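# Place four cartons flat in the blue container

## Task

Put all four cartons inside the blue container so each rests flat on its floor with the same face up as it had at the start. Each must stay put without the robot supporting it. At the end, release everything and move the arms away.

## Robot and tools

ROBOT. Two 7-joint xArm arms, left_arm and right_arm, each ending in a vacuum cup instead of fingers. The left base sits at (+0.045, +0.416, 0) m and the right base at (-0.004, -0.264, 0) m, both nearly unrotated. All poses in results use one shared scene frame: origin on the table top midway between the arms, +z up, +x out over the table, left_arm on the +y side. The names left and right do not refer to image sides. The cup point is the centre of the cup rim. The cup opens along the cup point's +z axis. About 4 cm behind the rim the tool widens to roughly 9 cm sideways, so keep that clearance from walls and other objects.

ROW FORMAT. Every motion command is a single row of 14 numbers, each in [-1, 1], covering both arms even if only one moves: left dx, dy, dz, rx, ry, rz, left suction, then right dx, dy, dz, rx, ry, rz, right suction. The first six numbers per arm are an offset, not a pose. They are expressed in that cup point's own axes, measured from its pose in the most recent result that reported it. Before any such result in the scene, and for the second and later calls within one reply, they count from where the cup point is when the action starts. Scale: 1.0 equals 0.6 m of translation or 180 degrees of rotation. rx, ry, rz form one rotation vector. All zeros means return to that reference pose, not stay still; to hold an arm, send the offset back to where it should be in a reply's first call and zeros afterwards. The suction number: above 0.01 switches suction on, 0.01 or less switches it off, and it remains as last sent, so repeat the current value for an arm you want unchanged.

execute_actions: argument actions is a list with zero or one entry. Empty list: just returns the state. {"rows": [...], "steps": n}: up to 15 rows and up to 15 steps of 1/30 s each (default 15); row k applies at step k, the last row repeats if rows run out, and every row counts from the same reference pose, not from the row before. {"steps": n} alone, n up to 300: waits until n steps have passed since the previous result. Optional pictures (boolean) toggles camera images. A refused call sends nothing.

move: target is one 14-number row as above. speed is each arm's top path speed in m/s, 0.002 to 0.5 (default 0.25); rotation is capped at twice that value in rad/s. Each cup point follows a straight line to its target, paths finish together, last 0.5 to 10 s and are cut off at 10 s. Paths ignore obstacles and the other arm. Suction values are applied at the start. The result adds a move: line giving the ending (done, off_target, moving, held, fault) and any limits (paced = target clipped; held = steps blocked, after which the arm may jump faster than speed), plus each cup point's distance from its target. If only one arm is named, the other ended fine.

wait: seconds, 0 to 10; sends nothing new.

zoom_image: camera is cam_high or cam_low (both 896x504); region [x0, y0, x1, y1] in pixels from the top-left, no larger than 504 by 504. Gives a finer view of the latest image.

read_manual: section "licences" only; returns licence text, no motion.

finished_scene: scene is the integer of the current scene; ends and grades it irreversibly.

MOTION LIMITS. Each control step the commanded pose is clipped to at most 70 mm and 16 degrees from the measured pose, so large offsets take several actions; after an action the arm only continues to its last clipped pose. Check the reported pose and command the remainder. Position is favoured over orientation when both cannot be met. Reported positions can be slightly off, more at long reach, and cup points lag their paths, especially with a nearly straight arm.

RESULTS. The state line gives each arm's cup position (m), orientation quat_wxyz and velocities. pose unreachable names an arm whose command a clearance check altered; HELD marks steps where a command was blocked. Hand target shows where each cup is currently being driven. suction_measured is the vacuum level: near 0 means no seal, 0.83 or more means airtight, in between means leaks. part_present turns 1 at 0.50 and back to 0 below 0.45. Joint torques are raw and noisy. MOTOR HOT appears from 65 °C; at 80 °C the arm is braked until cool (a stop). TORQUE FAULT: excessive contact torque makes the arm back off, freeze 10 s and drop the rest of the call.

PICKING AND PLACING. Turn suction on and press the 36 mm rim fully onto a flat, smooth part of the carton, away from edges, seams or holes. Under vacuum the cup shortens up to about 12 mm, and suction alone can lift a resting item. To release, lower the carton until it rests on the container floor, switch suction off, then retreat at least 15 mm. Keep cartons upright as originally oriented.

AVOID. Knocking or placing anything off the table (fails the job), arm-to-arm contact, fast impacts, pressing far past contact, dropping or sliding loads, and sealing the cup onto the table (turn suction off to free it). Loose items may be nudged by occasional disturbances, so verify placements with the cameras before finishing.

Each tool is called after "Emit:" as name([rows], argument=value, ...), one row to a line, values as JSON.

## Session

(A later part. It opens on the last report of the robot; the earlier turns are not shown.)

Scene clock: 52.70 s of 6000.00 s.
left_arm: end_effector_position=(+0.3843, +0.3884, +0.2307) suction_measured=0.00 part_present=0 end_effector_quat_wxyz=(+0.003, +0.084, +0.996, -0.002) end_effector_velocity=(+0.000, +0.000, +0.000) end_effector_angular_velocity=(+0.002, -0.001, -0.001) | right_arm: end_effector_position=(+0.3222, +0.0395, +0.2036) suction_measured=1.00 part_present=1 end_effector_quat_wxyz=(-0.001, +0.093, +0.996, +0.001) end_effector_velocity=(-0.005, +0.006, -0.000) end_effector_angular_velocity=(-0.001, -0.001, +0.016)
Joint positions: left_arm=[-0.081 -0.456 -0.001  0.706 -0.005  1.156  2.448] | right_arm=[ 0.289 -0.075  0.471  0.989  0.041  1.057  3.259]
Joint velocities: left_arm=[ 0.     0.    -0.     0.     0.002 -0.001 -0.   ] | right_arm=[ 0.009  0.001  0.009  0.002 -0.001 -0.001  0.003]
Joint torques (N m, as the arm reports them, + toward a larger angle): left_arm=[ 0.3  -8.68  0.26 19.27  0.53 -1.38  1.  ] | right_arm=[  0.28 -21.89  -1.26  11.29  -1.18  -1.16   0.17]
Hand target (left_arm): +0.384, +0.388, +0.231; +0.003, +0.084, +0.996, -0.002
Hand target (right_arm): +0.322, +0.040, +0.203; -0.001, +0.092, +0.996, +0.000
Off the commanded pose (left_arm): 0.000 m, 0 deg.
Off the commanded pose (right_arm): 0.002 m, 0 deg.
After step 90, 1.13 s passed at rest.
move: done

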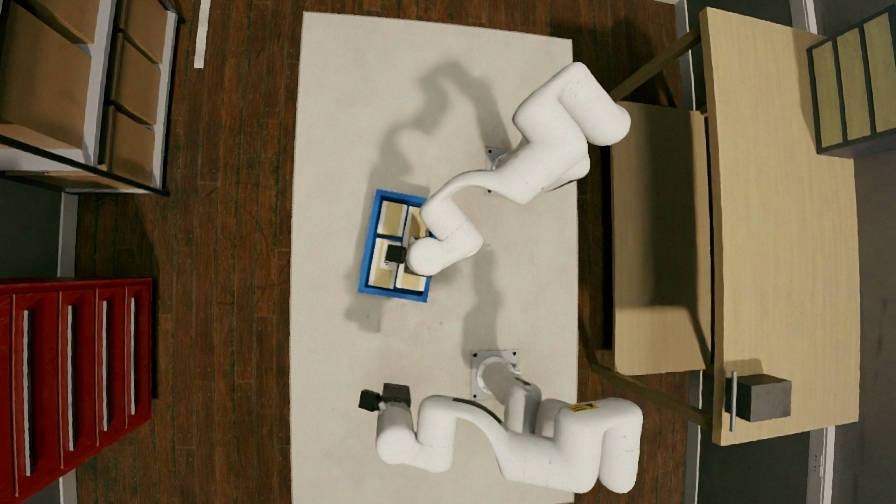

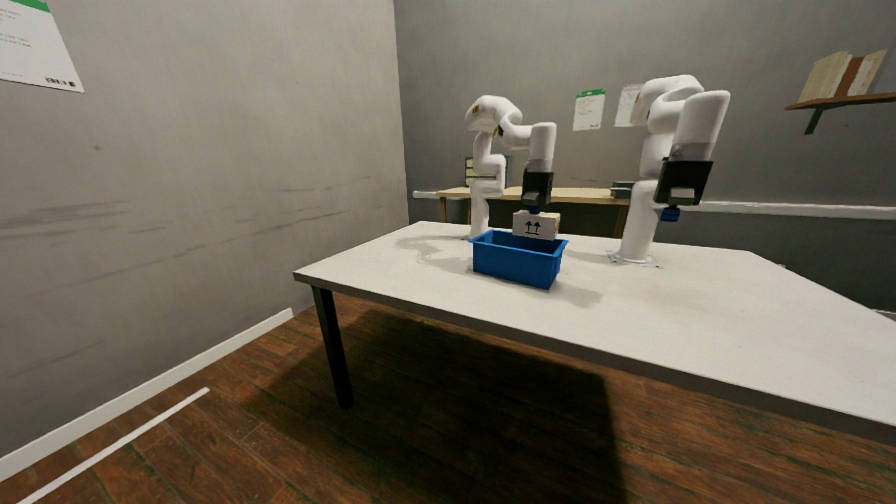

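Emit:
move(target=[0,0,0,0,0,0,0,0.003,0.011,0.1,0,0,0,1], speed=0.06)

Emit:
zoom_image(camera="cam_high", region=[340, 200, 460, 310])

Scene clock: 56.77 s of 6000.00 s.
left_arm: end_effector_position=(+0.3843, +0.3884, +0.2307) suction_measured=0.00 part_present=0 end_effector_quat_wxyz=(+0.003, +0.084, +0.996, -0.002) end_effector_velocity=(-0.000, +0.000, -0.001) end_effector_angular_velocity=(+0.000, +0.001, -0.000) | right_arm: end_effector_position=(+0.3216, +0.0464, +0.1438) suction_measured=1.00 part_present=1 end_effector_quat_wxyz=(-0.000, +0.093, +0.996, +0.001) end_effector_velocity=(+0.001, +0.001, +0.001) end_effector_angular_velocity=(+0.002, -0.005, +0.000)
Joint positions: left_arm=[-0.081 -0.456 -0.001  0.706 -0.005  1.156  2.448] | right_arm=[ 0.298  0.025  0.486  0.907 -0.013  0.885  3.313]
Joint velocities: left_arm=[-0.     0.    -0.    -0.001  0.    -0.     0.   ] | right_arm=[ 0.    -0.001  0.     0.001 -0.002 -0.003  0.002]
Joint torques (N m, as the arm reports them, + toward a larger angle): left_arm=[-0.49 -8.8  -0.02 19.42  0.35 -1.1   0.88] | right_arm=[  0.17 -23.37  -0.56  10.62  -1.24  -1.16   0.35]
Hand target (left_arm): +0.384, +0.388, +0.231; +0.003, +0.084, +0.996, -0.002
Hand target (right_arm): +0.321, +0.046, +0.144; -0.001, +0.093, +0.996, +0.000
Off the commanded pose (left_arm): 0.000 m, 0 deg.
Off the commanded pose (right_arm): 0.000 m, 0 deg.
move: done

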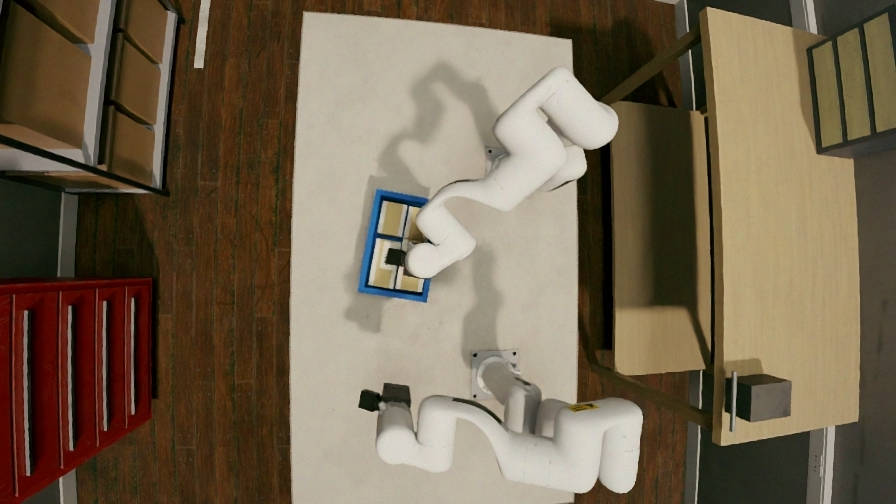

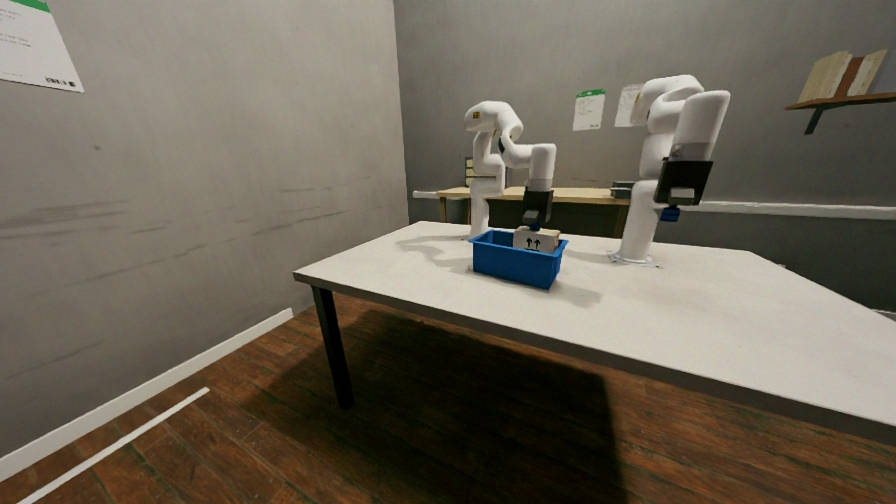

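Region (340, 200, 460, 310) of cam_high's 896x504 image, scaled by 4.200, with more detail than that image has; it fills the top 462 rows of this view, and the rest is white.

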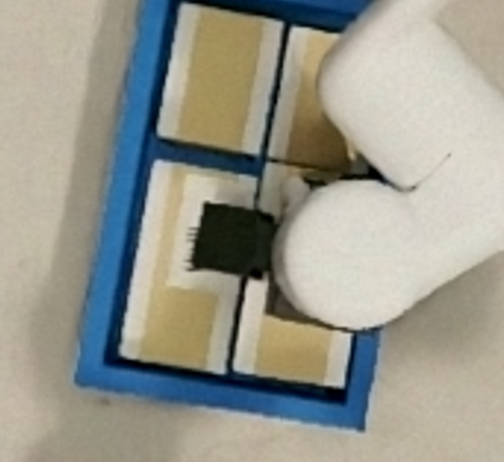

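Emit:
move(target=[0,0,0,0,0,0,0,0.004,0.005,0,0,0,0,1], speed=0.02)

Emit:
move(target=[0,0,0,0,0,0,0,0,0,0.122,0,0,0,1], speed=0.035)

Emit:
move(target=[0,0,0,0,0,0,0,0,0,0.014,0,0,0,1], speed=0.01)

Scene clock: 62.00 s of 6000.00 s.
left_arm: end_effector_position=(+0.3843, +0.3884, +0.2307) suction_measured=0.00 part_present=0 end_effector_quat_wxyz=(+0.003, +0.084, +0.996, -0.002) end_effector_velocity=(+0.001, +0.000, +0.001) end_effector_angular_velocity=(+0.001, -0.002, -0.003) | right_arm: end_effector_position=(+0.3198, +0.0497, +0.1438) suction_measured=1.00 part_present=1 end_effector_quat_wxyz=(-0.001, +0.093, +0.996, +0.001) end_effector_velocity=(+0.001, -0.000, +0.000) end_effector_angular_velocity=(-0.000, -0.001, -0.003)
Joint positions: left_arm=[-0.081 -0.456 -0.001  0.706 -0.005  1.156  2.448] | right_arm=[ 0.303  0.029  0.49   0.911 -0.016  0.885  3.323]
Joint velocities: left_arm=[ 0.     0.    -0.001  0.001  0.001 -0.     0.002] | right_arm=[-0.001  0.    -0.001  0.002 -0.001  0.001  0.002]
Joint torques (N m, as the arm reports them, + toward a larger angle): left_arm=[-0.36 -9.65  0.16 19.3  -0.11 -0.97  0.76] | right_arm=[  1.03 -23.63  -0.36  10.68  -1.22  -1.05   0.35]
Hand target (left_arm): +0.384, +0.388, +0.231; +0.003, +0.084, +0.996, -0.002
Hand target (right_arm): +0.320, +0.050, +0.144; -0.001, +0.093, +0.996, +0.001
Off the commanded pose (left_arm): 0.000 m, 0 deg.
Off the commanded pose (right_arm): 0.000 m, 0 deg.
After step 90, 1.53 s passed at rest.
move: done

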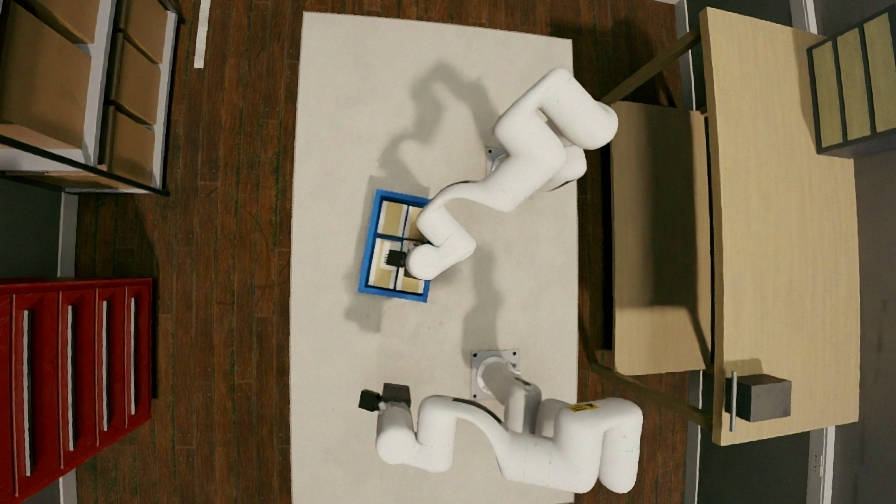

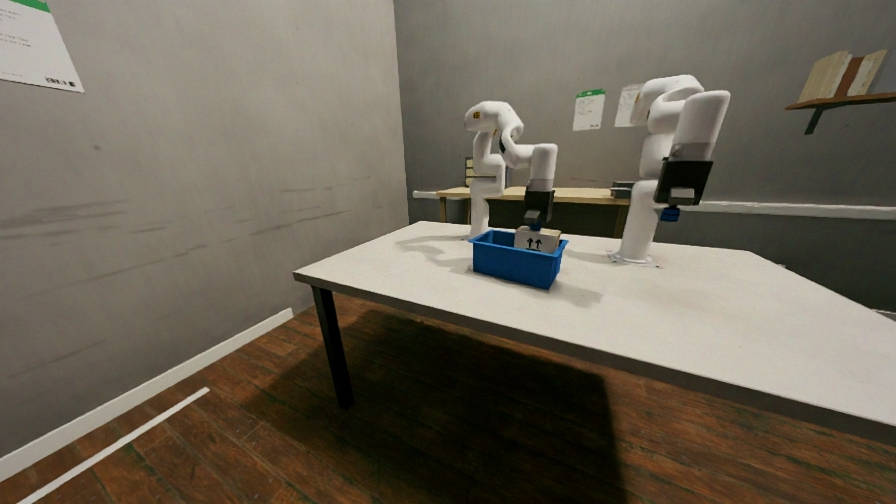

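Scene clock: 64.57 s of 6000.00 s.
left_arm: end_effector_position=(+0.3843, +0.3884, +0.2307) suction_measured=0.00 part_present=0 end_effector_quat_wxyz=(+0.003, +0.084, +0.996, -0.002) end_effector_velocity=(-0.000, -0.000, -0.001) end_effector_angular_velocity=(-0.001, +0.000, +0.000) | right_arm: end_effector_position=(+0.3270, +0.0545, +0.0802) suction_measured=1.00 part_present=1 end_effector_quat_wxyz=(+0.009, +0.094, +0.996, +0.008) end_effector_velocity=(-0.001, -0.000, -0.001) end_effector_angular_velocity=(-0.002, +0.004, +0.002)
Joint positions: left_arm=[-0.081 -0.456 -0.001  0.706 -0.005  1.156  2.448] | right_arm=[ 0.322  0.173  0.469  0.854 -0.129  0.68   3.406]
Joint velocities: left_arm=[ 0.    -0.    -0.    -0.002 -0.001 -0.001 -0.   ] | right_arm=[ 0.004  0.001 -0.003  0.001  0.002  0.003 -0.003]
Joint torques (N m, as the arm reports them, + toward a larger angle): left_arm=[-0.68 -9.2   0.58 19.3  -0.07 -1.29  1.07] | right_arm=[ 9.61  9.29  7.3  -4.06  0.74  1.22  0.86]
Hand target (left_arm): +0.384, +0.388, +0.231; +0.003, +0.084, +0.996, -0.002
Hand target (right_arm): +0.320, +0.050, +0.071; -0.000, +0.093, +0.996, +0.000
Off the commanded pose (left_arm): 0.000 m, 0 deg.
Off the commanded pose (right_arm): 0.013 m, 1 deg.
move: off_target (right_arm)

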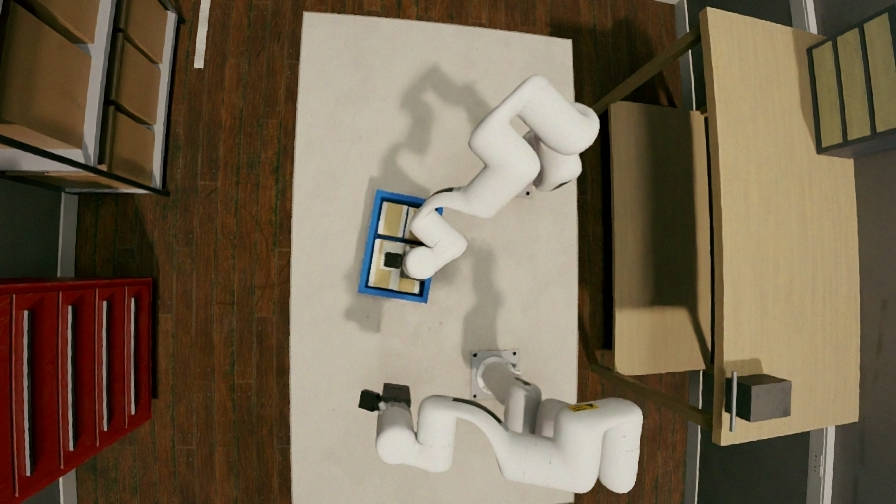

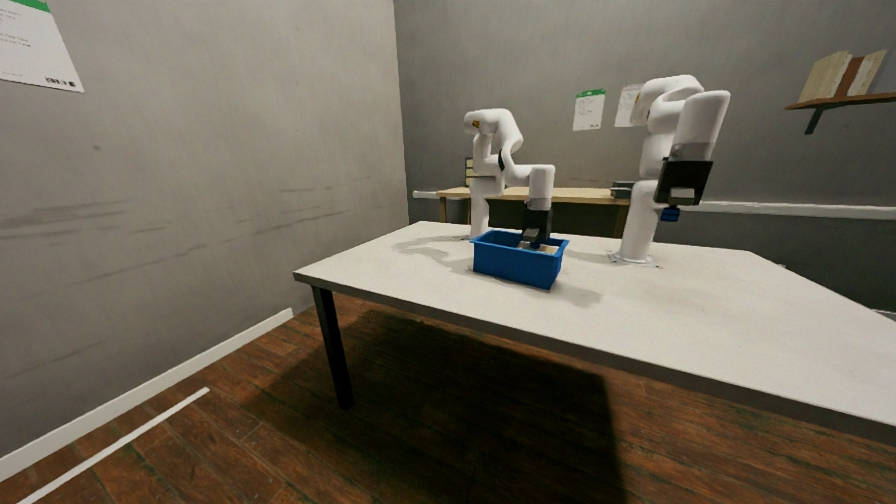

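Scene clock: 65.63 s of 6000.00 s.
left_arm: end_effector_position=(+0.3843, +0.3884, +0.2307) suction_measured=0.00 part_present=0 end_effector_quat_wxyz=(+0.003, +0.084, +0.996, -0.002) end_effector_velocity=(-0.000, +0.000, -0.000) end_effector_angular_velocity=(+0.001, +0.000, +0.000) | right_arm: end_effector_position=(+0.3313, +0.0589, +0.0805) suction_measured=1.00 part_present=1 end_effector_quat_wxyz=(+0.018, +0.093, +0.995, +0.014) end_effector_velocity=(+0.001, -0.001, +0.001) end_effector_angular_velocity=(-0.001, -0.002, -0.002)
Joint positions: left_arm=[-0.081 -0.456 -0.001  0.706 -0.005  1.156  2.448] | right_arm=[ 0.327  0.179  0.466  0.857 -0.146  0.657  3.418]
Joint velocities: left_arm=[-0.    -0.    -0.    -0.001  0.001 -0.001 -0.001] | right_arm=[ 0.002 -0.    -0.004  0.001 -0.002  0.001  0.001]
Joint torques (N m, as the arm reports them, + toward a larger angle): left_arm=[-0.56 -8.67  0.22 19.05  0.35 -1.03  0.6 ] | right_arm=[ 0.25 12.53 -1.6  -2.07 -2.06 -1.28  0.44]
Hand target (left_arm): +0.384, +0.388, +0.231; +0.003, +0.084, +0.996, -0.002
Hand target (right_arm): +0.327, +0.055, +0.072; +0.009, +0.094, +0.996, +0.008
Off the commanded pose (left_arm): 0.000 m, 0 deg.
Off the commanded pose (right_arm): 0.010 m, 1 deg.
move: off_target (right_arm)

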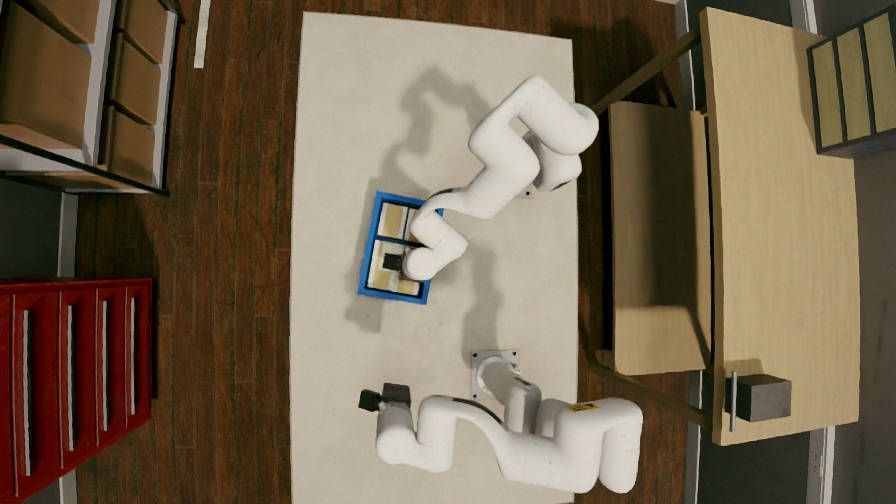

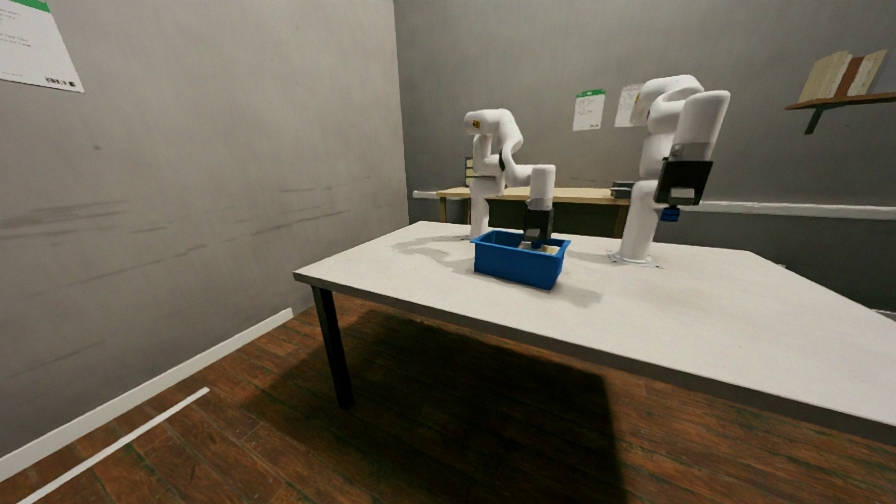

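Emit:
move(target=[0,0,0,0,0,0,0,0,0,-0.008,0,0,0,1], speed=0.01)

Emit:
zoom_image(camera="cam_high", region=[340, 200, 460, 310])

Emit:
zoom_image(camera="cam_low", region=[460, 190, 590, 290])

Scene clock: 68.90 s of 6000.00 s.
left_arm: end_effector_position=(+0.3843, +0.3884, +0.2307) suction_measured=0.00 part_present=0 end_effector_quat_wxyz=(+0.003, +0.084, +0.996, -0.002) end_effector_velocity=(+0.000, -0.000, +0.000) end_effector_angular_velocity=(-0.001, -0.001, -0.000) | right_arm: end_effector_position=(+0.3308, +0.0581, +0.0846) suction_measured=1.00 part_present=1 end_effector_quat_wxyz=(+0.017, +0.093, +0.995, +0.013) end_effector_velocity=(+0.002, +0.004, +0.004) end_effector_angular_velocity=(+0.007, -0.008, +0.003)
Joint positions: left_arm=[-0.081 -0.456 -0.001  0.706 -0.005  1.156  2.448] | right_arm=[ 0.328  0.167  0.465  0.859 -0.134  0.67   3.41 ]
Joint velocities: left_arm=[-0.    -0.     0.     0.001 -0.001  0.     0.001] | right_arm=[ 0.002 -0.004  0.002  0.006  0.001 -0.001 -0.001]
Joint torques (N m, as the arm reports them, + toward a larger angle): left_arm=[-0.15 -8.88  0.45 19.09  0.18 -1.13  0.66] | right_arm=[  0.82 -27.42   0.41  10.51  -1.33  -2.02   0.5 ]
Hand target (left_arm): +0.384, +0.388, +0.231; +0.003, +0.084, +0.996, -0.002
Hand target (right_arm): +0.331, +0.059, +0.085; +0.018, +0.093, +0.995, +0.014
Off the commanded pose (left_arm): 0.000 m, 0 deg.
Off the commanded pose (right_arm): 0.001 m, 0 deg.
move: done

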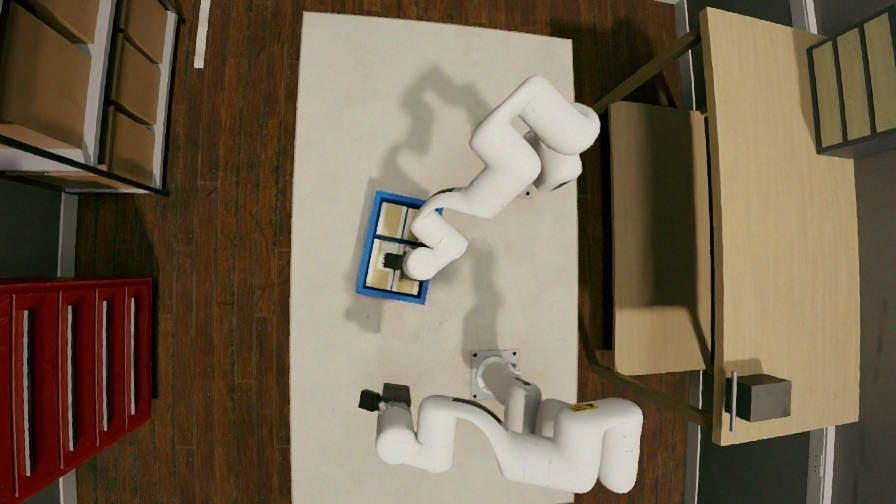

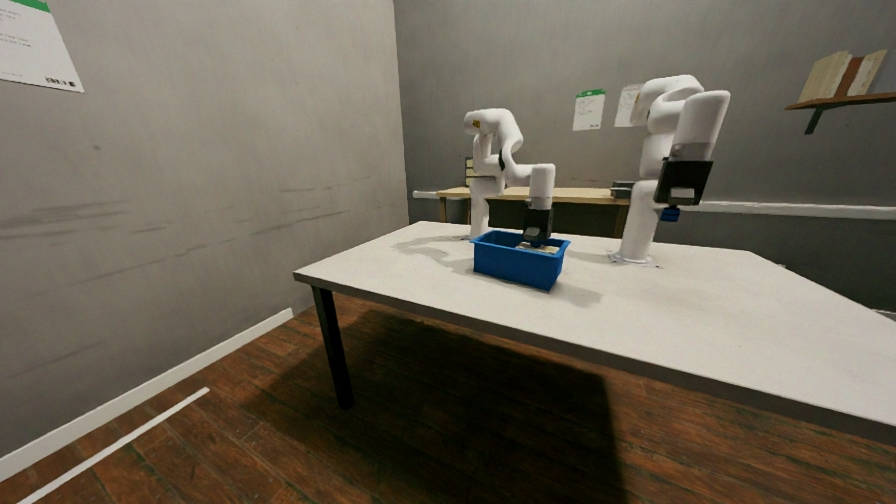

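Region (340, 200, 460, 310) of cam_high's 896x504 image, scaled by 4.200, with more detail than that image has; it fills the top 462 rows of this view, and the rest is white.

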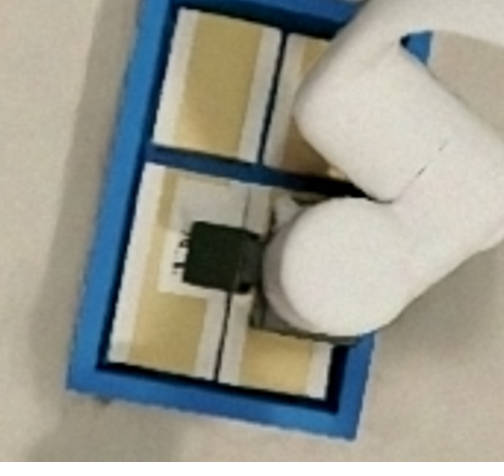

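Region (460, 190, 590, 290) of cam_low's 896x504 image, scaled by 3.877, with more detail than that image has; it fills the top 388 rows of this view, and the rest is white.

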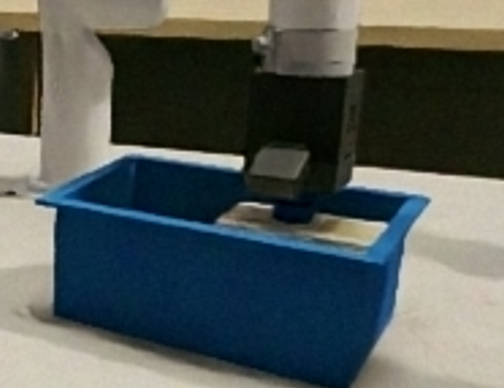

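Emit:
move(target=[0,0,0,0,0,0,0,-0.005,0,0,0.009,0.013,0,1], speed=0.01)

Emit:
move(target=[0,0,0,0,0,0,0,0,0,0.015,0,0,0,1], speed=0.01)

Scene clock: 78.07 s of 6000.00 s.
left_arm: end_effector_position=(+0.3843, +0.3884, +0.2307) suction_measured=0.00 part_present=0 end_effector_quat_wxyz=(+0.003, +0.084, +0.996, -0.002) end_effector_velocity=(+0.000, -0.000, +0.000) end_effector_angular_velocity=(+0.000, -0.001, -0.001) | right_arm: end_effector_position=(+0.3337, +0.0576, +0.0847) suction_measured=1.00 part_present=1 end_effector_quat_wxyz=(-0.004, +0.093, +0.996, +0.001) end_effector_velocity=(+0.000, +0.000, +0.000) end_effector_angular_velocity=(-0.000, -0.000, -0.002)
Joint positions: left_arm=[-0.081 -0.456 -0.001  0.706 -0.005  1.156  2.448] | right_arm=[ 0.322  0.201  0.464  0.914 -0.121  0.741  3.389]
Joint velocities: left_arm=[ 0.    -0.    -0.001 -0.     0.    -0.001  0.   ] | right_arm=[-0.     0.     0.     0.002 -0.     0.002  0.002]
Joint torques (N m, as the arm reports them, + toward a larger angle): left_arm=[-0.1  -9.22  0.46 19.61 -0.16 -0.99  0.69] | right_arm=[ -0.97 -28.17  -0.15  10.27  -1.9   -1.74   0.29]
Hand target (left_arm): +0.384, +0.388, +0.231; +0.003, +0.084, +0.996, -0.002
Hand target (right_arm): +0.334, +0.058, +0.085; -0.004, +0.093, +0.996, +0.001
Off the commanded pose (left_arm): 0.000 m, 0 deg.
Off the commanded pose (right_arm): 0.000 m, 0 deg.
After step 90, 3.37 s passed at rest.
move: done

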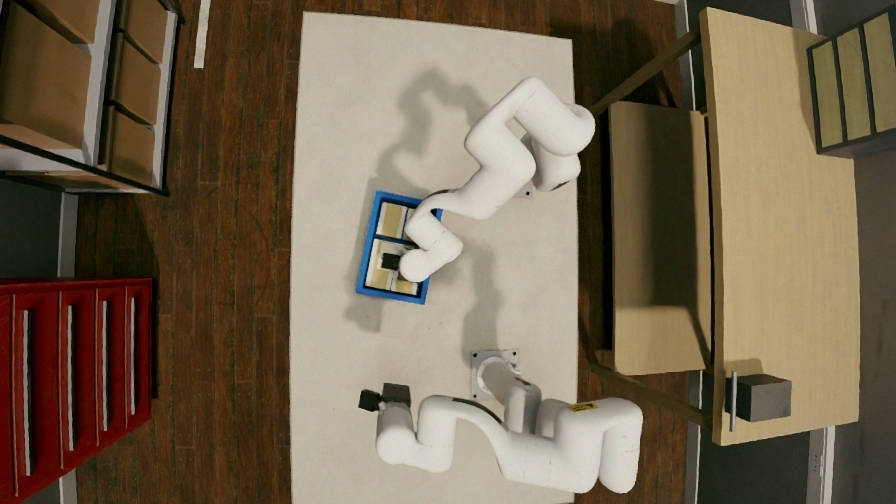

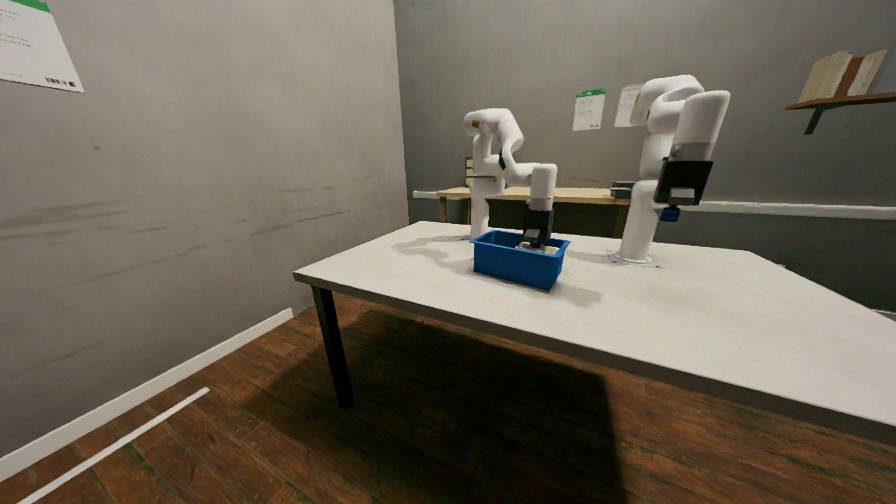

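Scene clock: 79.20 s of 6000.00 s.
left_arm: end_effector_position=(+0.3843, +0.3884, +0.2307) suction_measured=0.00 part_present=0 end_effector_quat_wxyz=(+0.003, +0.084, +0.996, -0.002) end_effector_velocity=(+0.000, -0.000, +0.000) end_effector_angular_velocity=(-0.001, -0.000, -0.001) | right_arm: end_effector_position=(+0.3345, +0.0582, +0.0769) suction_measured=1.00 part_present=1 end_effector_quat_wxyz=(-0.003, +0.093, +0.996, +0.002) end_effector_velocity=(-0.002, -0.000, -0.002) end_effector_angular_velocity=(-0.002, +0.004, +0.001)
Joint positions: left_arm=[-0.081 -0.456 -0.001  0.706 -0.005  1.156  2.448] | right_arm=[ 0.326  0.22   0.459  0.909 -0.136  0.717  3.399]
Joint velocities: left_arm=[ 0.     0.    -0.001  0.001 -0.001  0.     0.001] | right_arm=[ 0.001  0.003  0.001 -0.003 -0.001 -0.001  0.002]
Joint torques (N m, as the arm reports them, + toward a larger angle): left_arm=[-0.38 -8.74  0.74 19.22  0.07 -1.41  0.8 ] | right_arm=[ -1.15 -20.83  -0.4    8.21  -1.64  -1.63   0.22]
Hand target (left_arm): +0.384, +0.388, +0.231; +0.003, +0.084, +0.996, -0.002
Hand target (right_arm): +0.334, +0.058, +0.076; -0.004, +0.093, +0.996, +0.001
Off the commanded pose (left_arm): 0.000 m, 0 deg.
Off the commanded pose (right_arm): 0.002 m, 0 deg.
move: done

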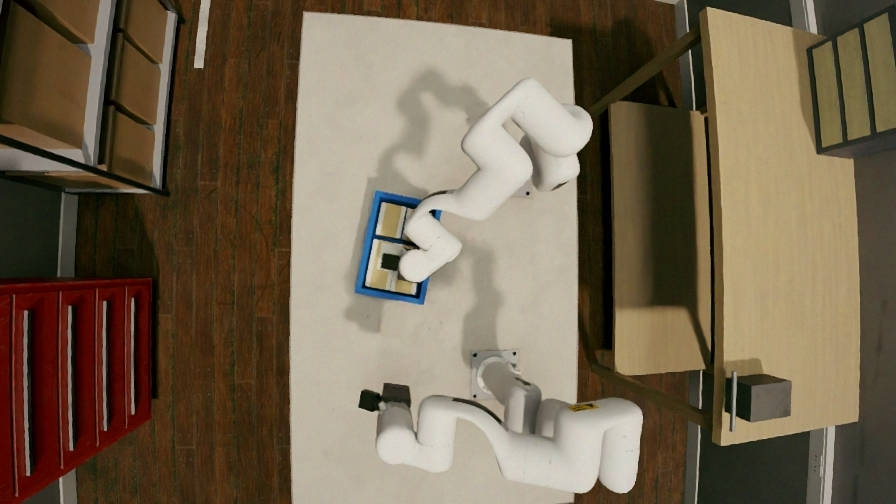

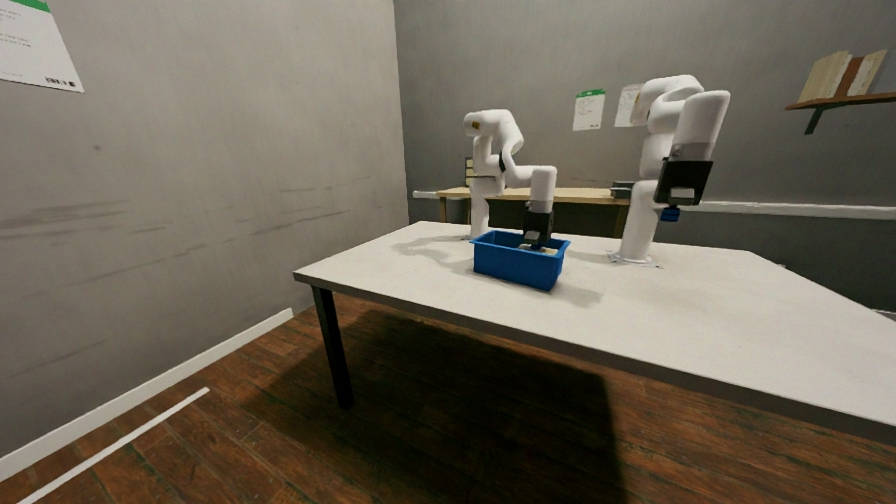

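Emit:
execute_actions([
  {"rows":[[0,0,0,0,0,0,0,0,0,-0.003,0,0,0,0]],"steps":10},
], pictures=false)

Emit:
move(target=[0,0,0,0,0,0,0,0,0,-0.17,0,0,0,0], speed=0.15)

Emit:
move(target=[0,0,0,0,0,0,0,-0.1,-0.5,-0.08,0,0,0,0], speed=0.35)

Emit:
zoom_image(camera="cam_high", region=[330, 180, 470, 310])

Emit:
zoom_image(camera="cam_low", region=[460, 210, 590, 290])

Scene clock: 83.70 s of 6000.00 s.
left_arm: end_effector_position=(+0.3843, +0.3884, +0.2307) suction_measured=0.00 part_present=0 end_effector_quat_wxyz=(+0.003, +0.084, +0.996, -0.002) end_effector_velocity=(-0.000, +0.000, +0.000) end_effector_angular_velocity=(+0.001, +0.000, -0.001) | right_arm: end_effector_position=(+0.3339, +0.0572, +0.0769) suction_measured=0.00 part_present=0 end_effector_quat_wxyz=(-0.005, +0.093, +0.996, +0.001) end_effector_velocity=(+0.001, -0.003, +0.002) end_effector_angular_velocity=(-0.007, +0.001, -0.006)
Joint positions: left_arm=[-0.081 -0.456 -0.001  0.706 -0.005  1.156  2.448] | right_arm=[ 0.325  0.218  0.459  0.908 -0.134  0.721  3.397]
Joint velocities: left_arm=[ 0.     0.    -0.     0.     0.001  0.     0.   ] | right_arm=[-0.002 -0.007 -0.003 -0.001  0.001  0.011  0.001]
Joint torques (N m, as the arm reports them, + toward a larger angle): left_arm=[-0.41 -8.67 -0.51 19.88  0.32 -1.3   1.21] | right_arm=[ -0.43 -17.66   0.03   5.05  -1.33   0.46   0.37]
Hand target (left_arm): +0.384, +0.388, +0.231; +0.003, +0.084, +0.996, -0.002
Hand target (right_arm): +0.335, +0.058, +0.079; -0.003, +0.093, +0.996, +0.002
Off the commanded pose (left_arm): 0.000 m, 0 deg.
Off the commanded pose (right_arm): 0.002 m, 0 deg.
Steps of this call (steps 1 to 90: nothing new was sent; then 1.17 s passed at rest; steps 91 to 100: all 10 steps of this action). Readings (end_effector_position | what the end effector reports):
91: left_arm (+0.3843, +0.3884, +0.2307) | right_arm (+0.3338, +0.0576, +0.0758) | left_arm suction_measured=0.00 part_present=0 | right_arm suction_measured=0.80 part_present=1
92: left_arm (+0.3843, +0.3884, +0.2307) | right_arm (+0.3338, +0.0577, +0.0763) | left_arm suction_measured=0.00 part_present=0 | right_arm suction_measured=0.29 part_present=0
94: left_arm (+0.3843, +0.3884, +0.2307) | right_arm (+0.3338, +0.0576, +0.0766) | left_arm suction_measured=0.00 part_present=0 | right_arm suction_measured=0.00 part_present=0
98: left_arm (+0.3843, +0.3884, +0.2307) | right_arm (+0.3338, +0.0574, +0.0768) | left_arm suction_measured=0.00 part_present=0 | right_arm suction_measured=0.00 part_present=0
100: the state above

Scene clock: 85.00 s of 6000.00 s.
left_arm: end_effector_position=(+0.3843, +0.3884, +0.2307) suction_measured=0.00 part_present=0 end_effector_quat_wxyz=(+0.003, +0.084, +0.996, -0.002) end_effector_velocity=(+0.000, -0.000, +0.000) end_effector_angular_velocity=(-0.001, -0.002, -0.002) | right_arm: end_effector_position=(+0.3346, +0.0571, +0.1792) suction_measured=0.00 part_present=0 end_effector_quat_wxyz=(-0.005, +0.093, +0.996, +0.001) end_effector_velocity=(+0.001, +0.001, +0.002) end_effector_angular_velocity=(+0.002, -0.002, +0.003)
Joint positions: left_arm=[-0.081 -0.456 -0.001  0.706 -0.005  1.156  2.448] | right_arm=[ 0.302  0.035  0.479  1.028 -0.009  1.002  3.307]
Joint velocities: left_arm=[ 0.     0.    -0.001  0.    -0.001 -0.001  0.002] | right_arm=[ 0.    -0.001  0.     0.004  0.001  0.002 -0.003]
Joint torques (N m, as the arm reports them, + toward a larger angle): left_arm=[ 0.06 -7.82  0.49 18.94  0.56 -1.36  0.88] | right_arm=[  1.13 -22.82  -0.28  10.04  -0.97  -0.78   0.38]
Hand target (left_arm): +0.384, +0.388, +0.231; +0.003, +0.084, +0.996, -0.002
Hand target (right_arm): +0.335, +0.057, +0.180; -0.004, +0.093, +0.996, +0.001
Off the commanded pose (left_arm): 0.000 m, 0 deg.
Off the commanded pose (right_arm): 0.001 m, 0 deg.
move: done

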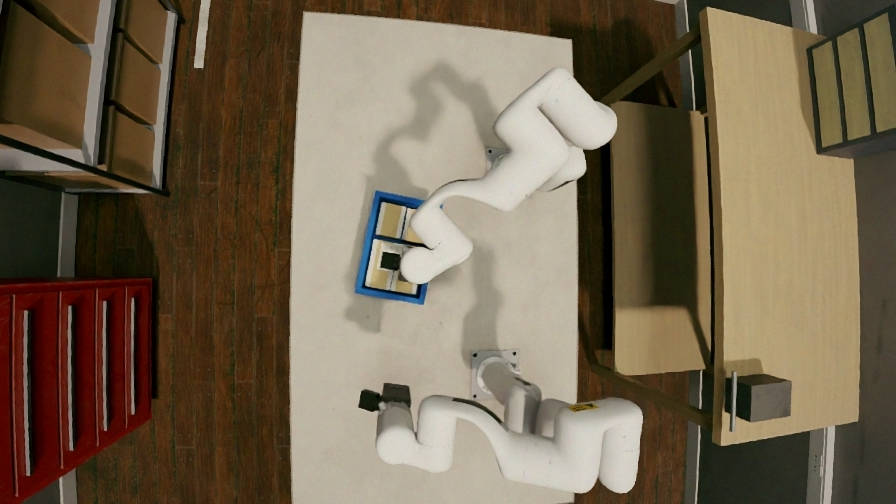

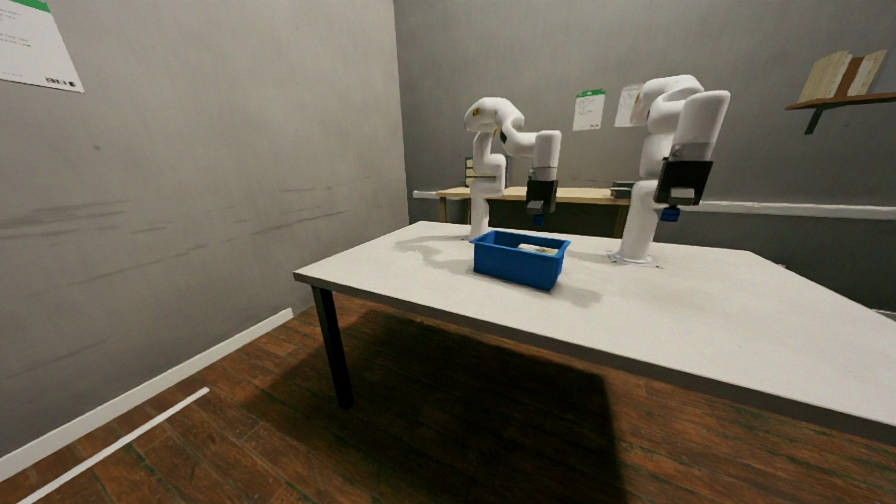

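Scene clock: 86.33 s of 6000.00 s.
left_arm: end_effector_position=(+0.3843, +0.3884, +0.2307) suction_measured=0.00 part_present=0 end_effector_quat_wxyz=(+0.003, +0.084, +0.996, -0.002) end_effector_velocity=(+0.000, -0.000, +0.000) end_effector_angular_velocity=(-0.001, -0.000, -0.000) | right_arm: end_effector_position=(+0.3397, -0.2480, +0.2267) suction_measured=0.00 part_present=0 end_effector_quat_wxyz=(-0.004, +0.092, +0.996, +0.001) end_effector_velocity=(+0.000, -0.003, +0.001) end_effector_angular_velocity=(+0.003, -0.001, -0.005)
Joint positions: left_arm=[-0.081 -0.456 -0.001  0.706 -0.005  1.156  2.448] | right_arm=[ 0.013 -0.43   0.046  0.718  0.024  1.156  2.563]
Joint velocities: left_arm=[-0.    -0.    -0.     0.    -0.001  0.     0.001] | right_arm=[-0.005 -0.001 -0.006  0.001  0.     0.001 -0.004]
Joint torques (N m, as the arm reports them, + toward a larger angle): left_arm=[-0.56 -8.5  -0.05 18.94  0.69 -0.94  0.92] | right_arm=[  0.08 -12.2   -0.62  10.52  -0.97  -0.75   0.23]
Hand target (left_arm): +0.384, +0.388, +0.231; +0.003, +0.084, +0.996, -0.002
Hand target (right_arm): +0.340, -0.249, +0.227; -0.004, +0.093, +0.996, +0.001
Off the commanded pose (left_arm): 0.000 m, 0 deg.
Off the commanded pose (right_arm): 0.002 m, 0 deg.
move: done

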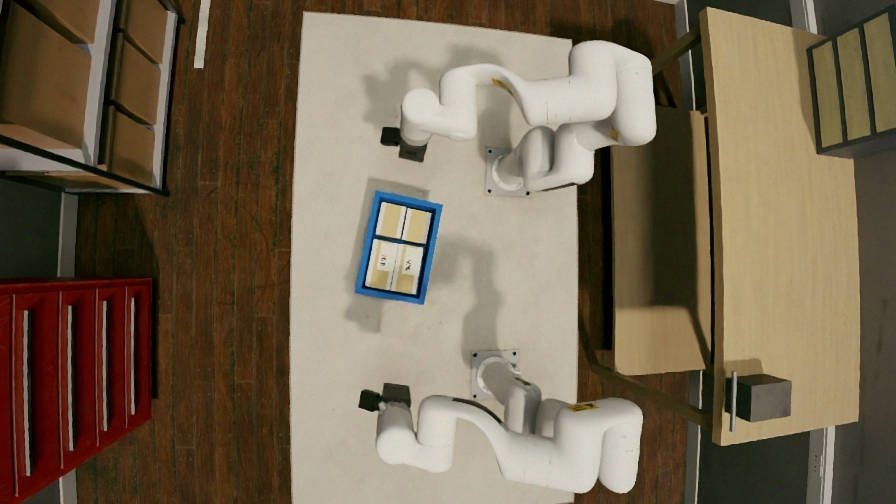

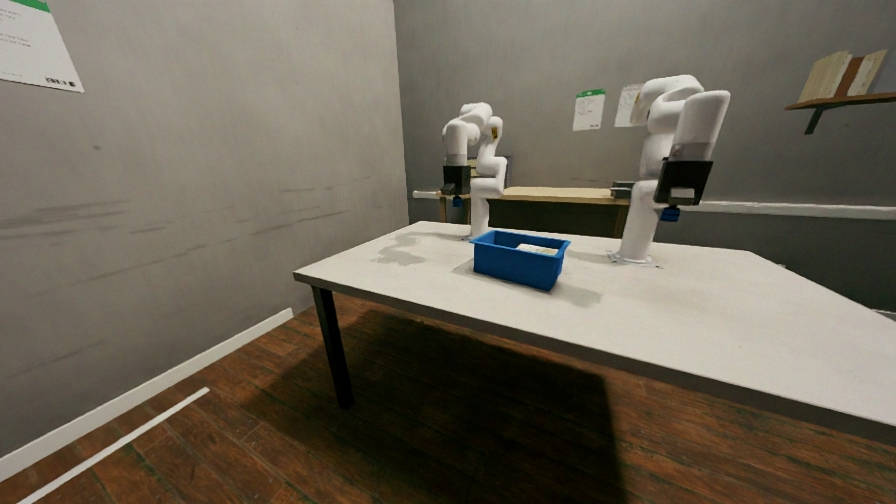

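Region (330, 180, 470, 310) of cam_high's 896x504 image, scaled by 3.600, with more detail than that image has; it fills the top 468 rows of this view, and the rest is white.

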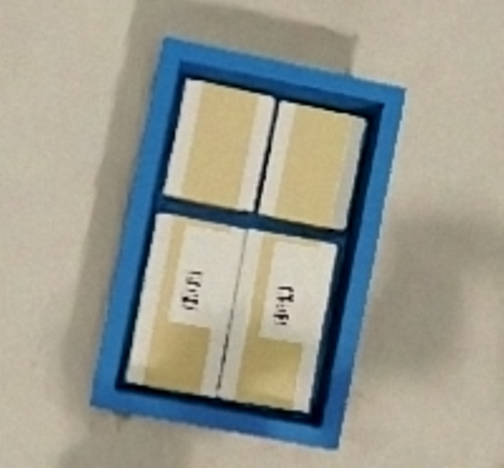

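Region (460, 210, 590, 290) of cam_low's 896x504 image, scaled by 3.877, with more detail than that image has; it fills the top 310 rows of this view, and the rest is white.

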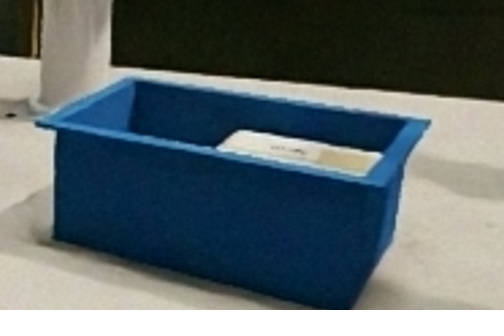

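Emit:
finished_scene(scene=1)

The scene is finished: the task was done.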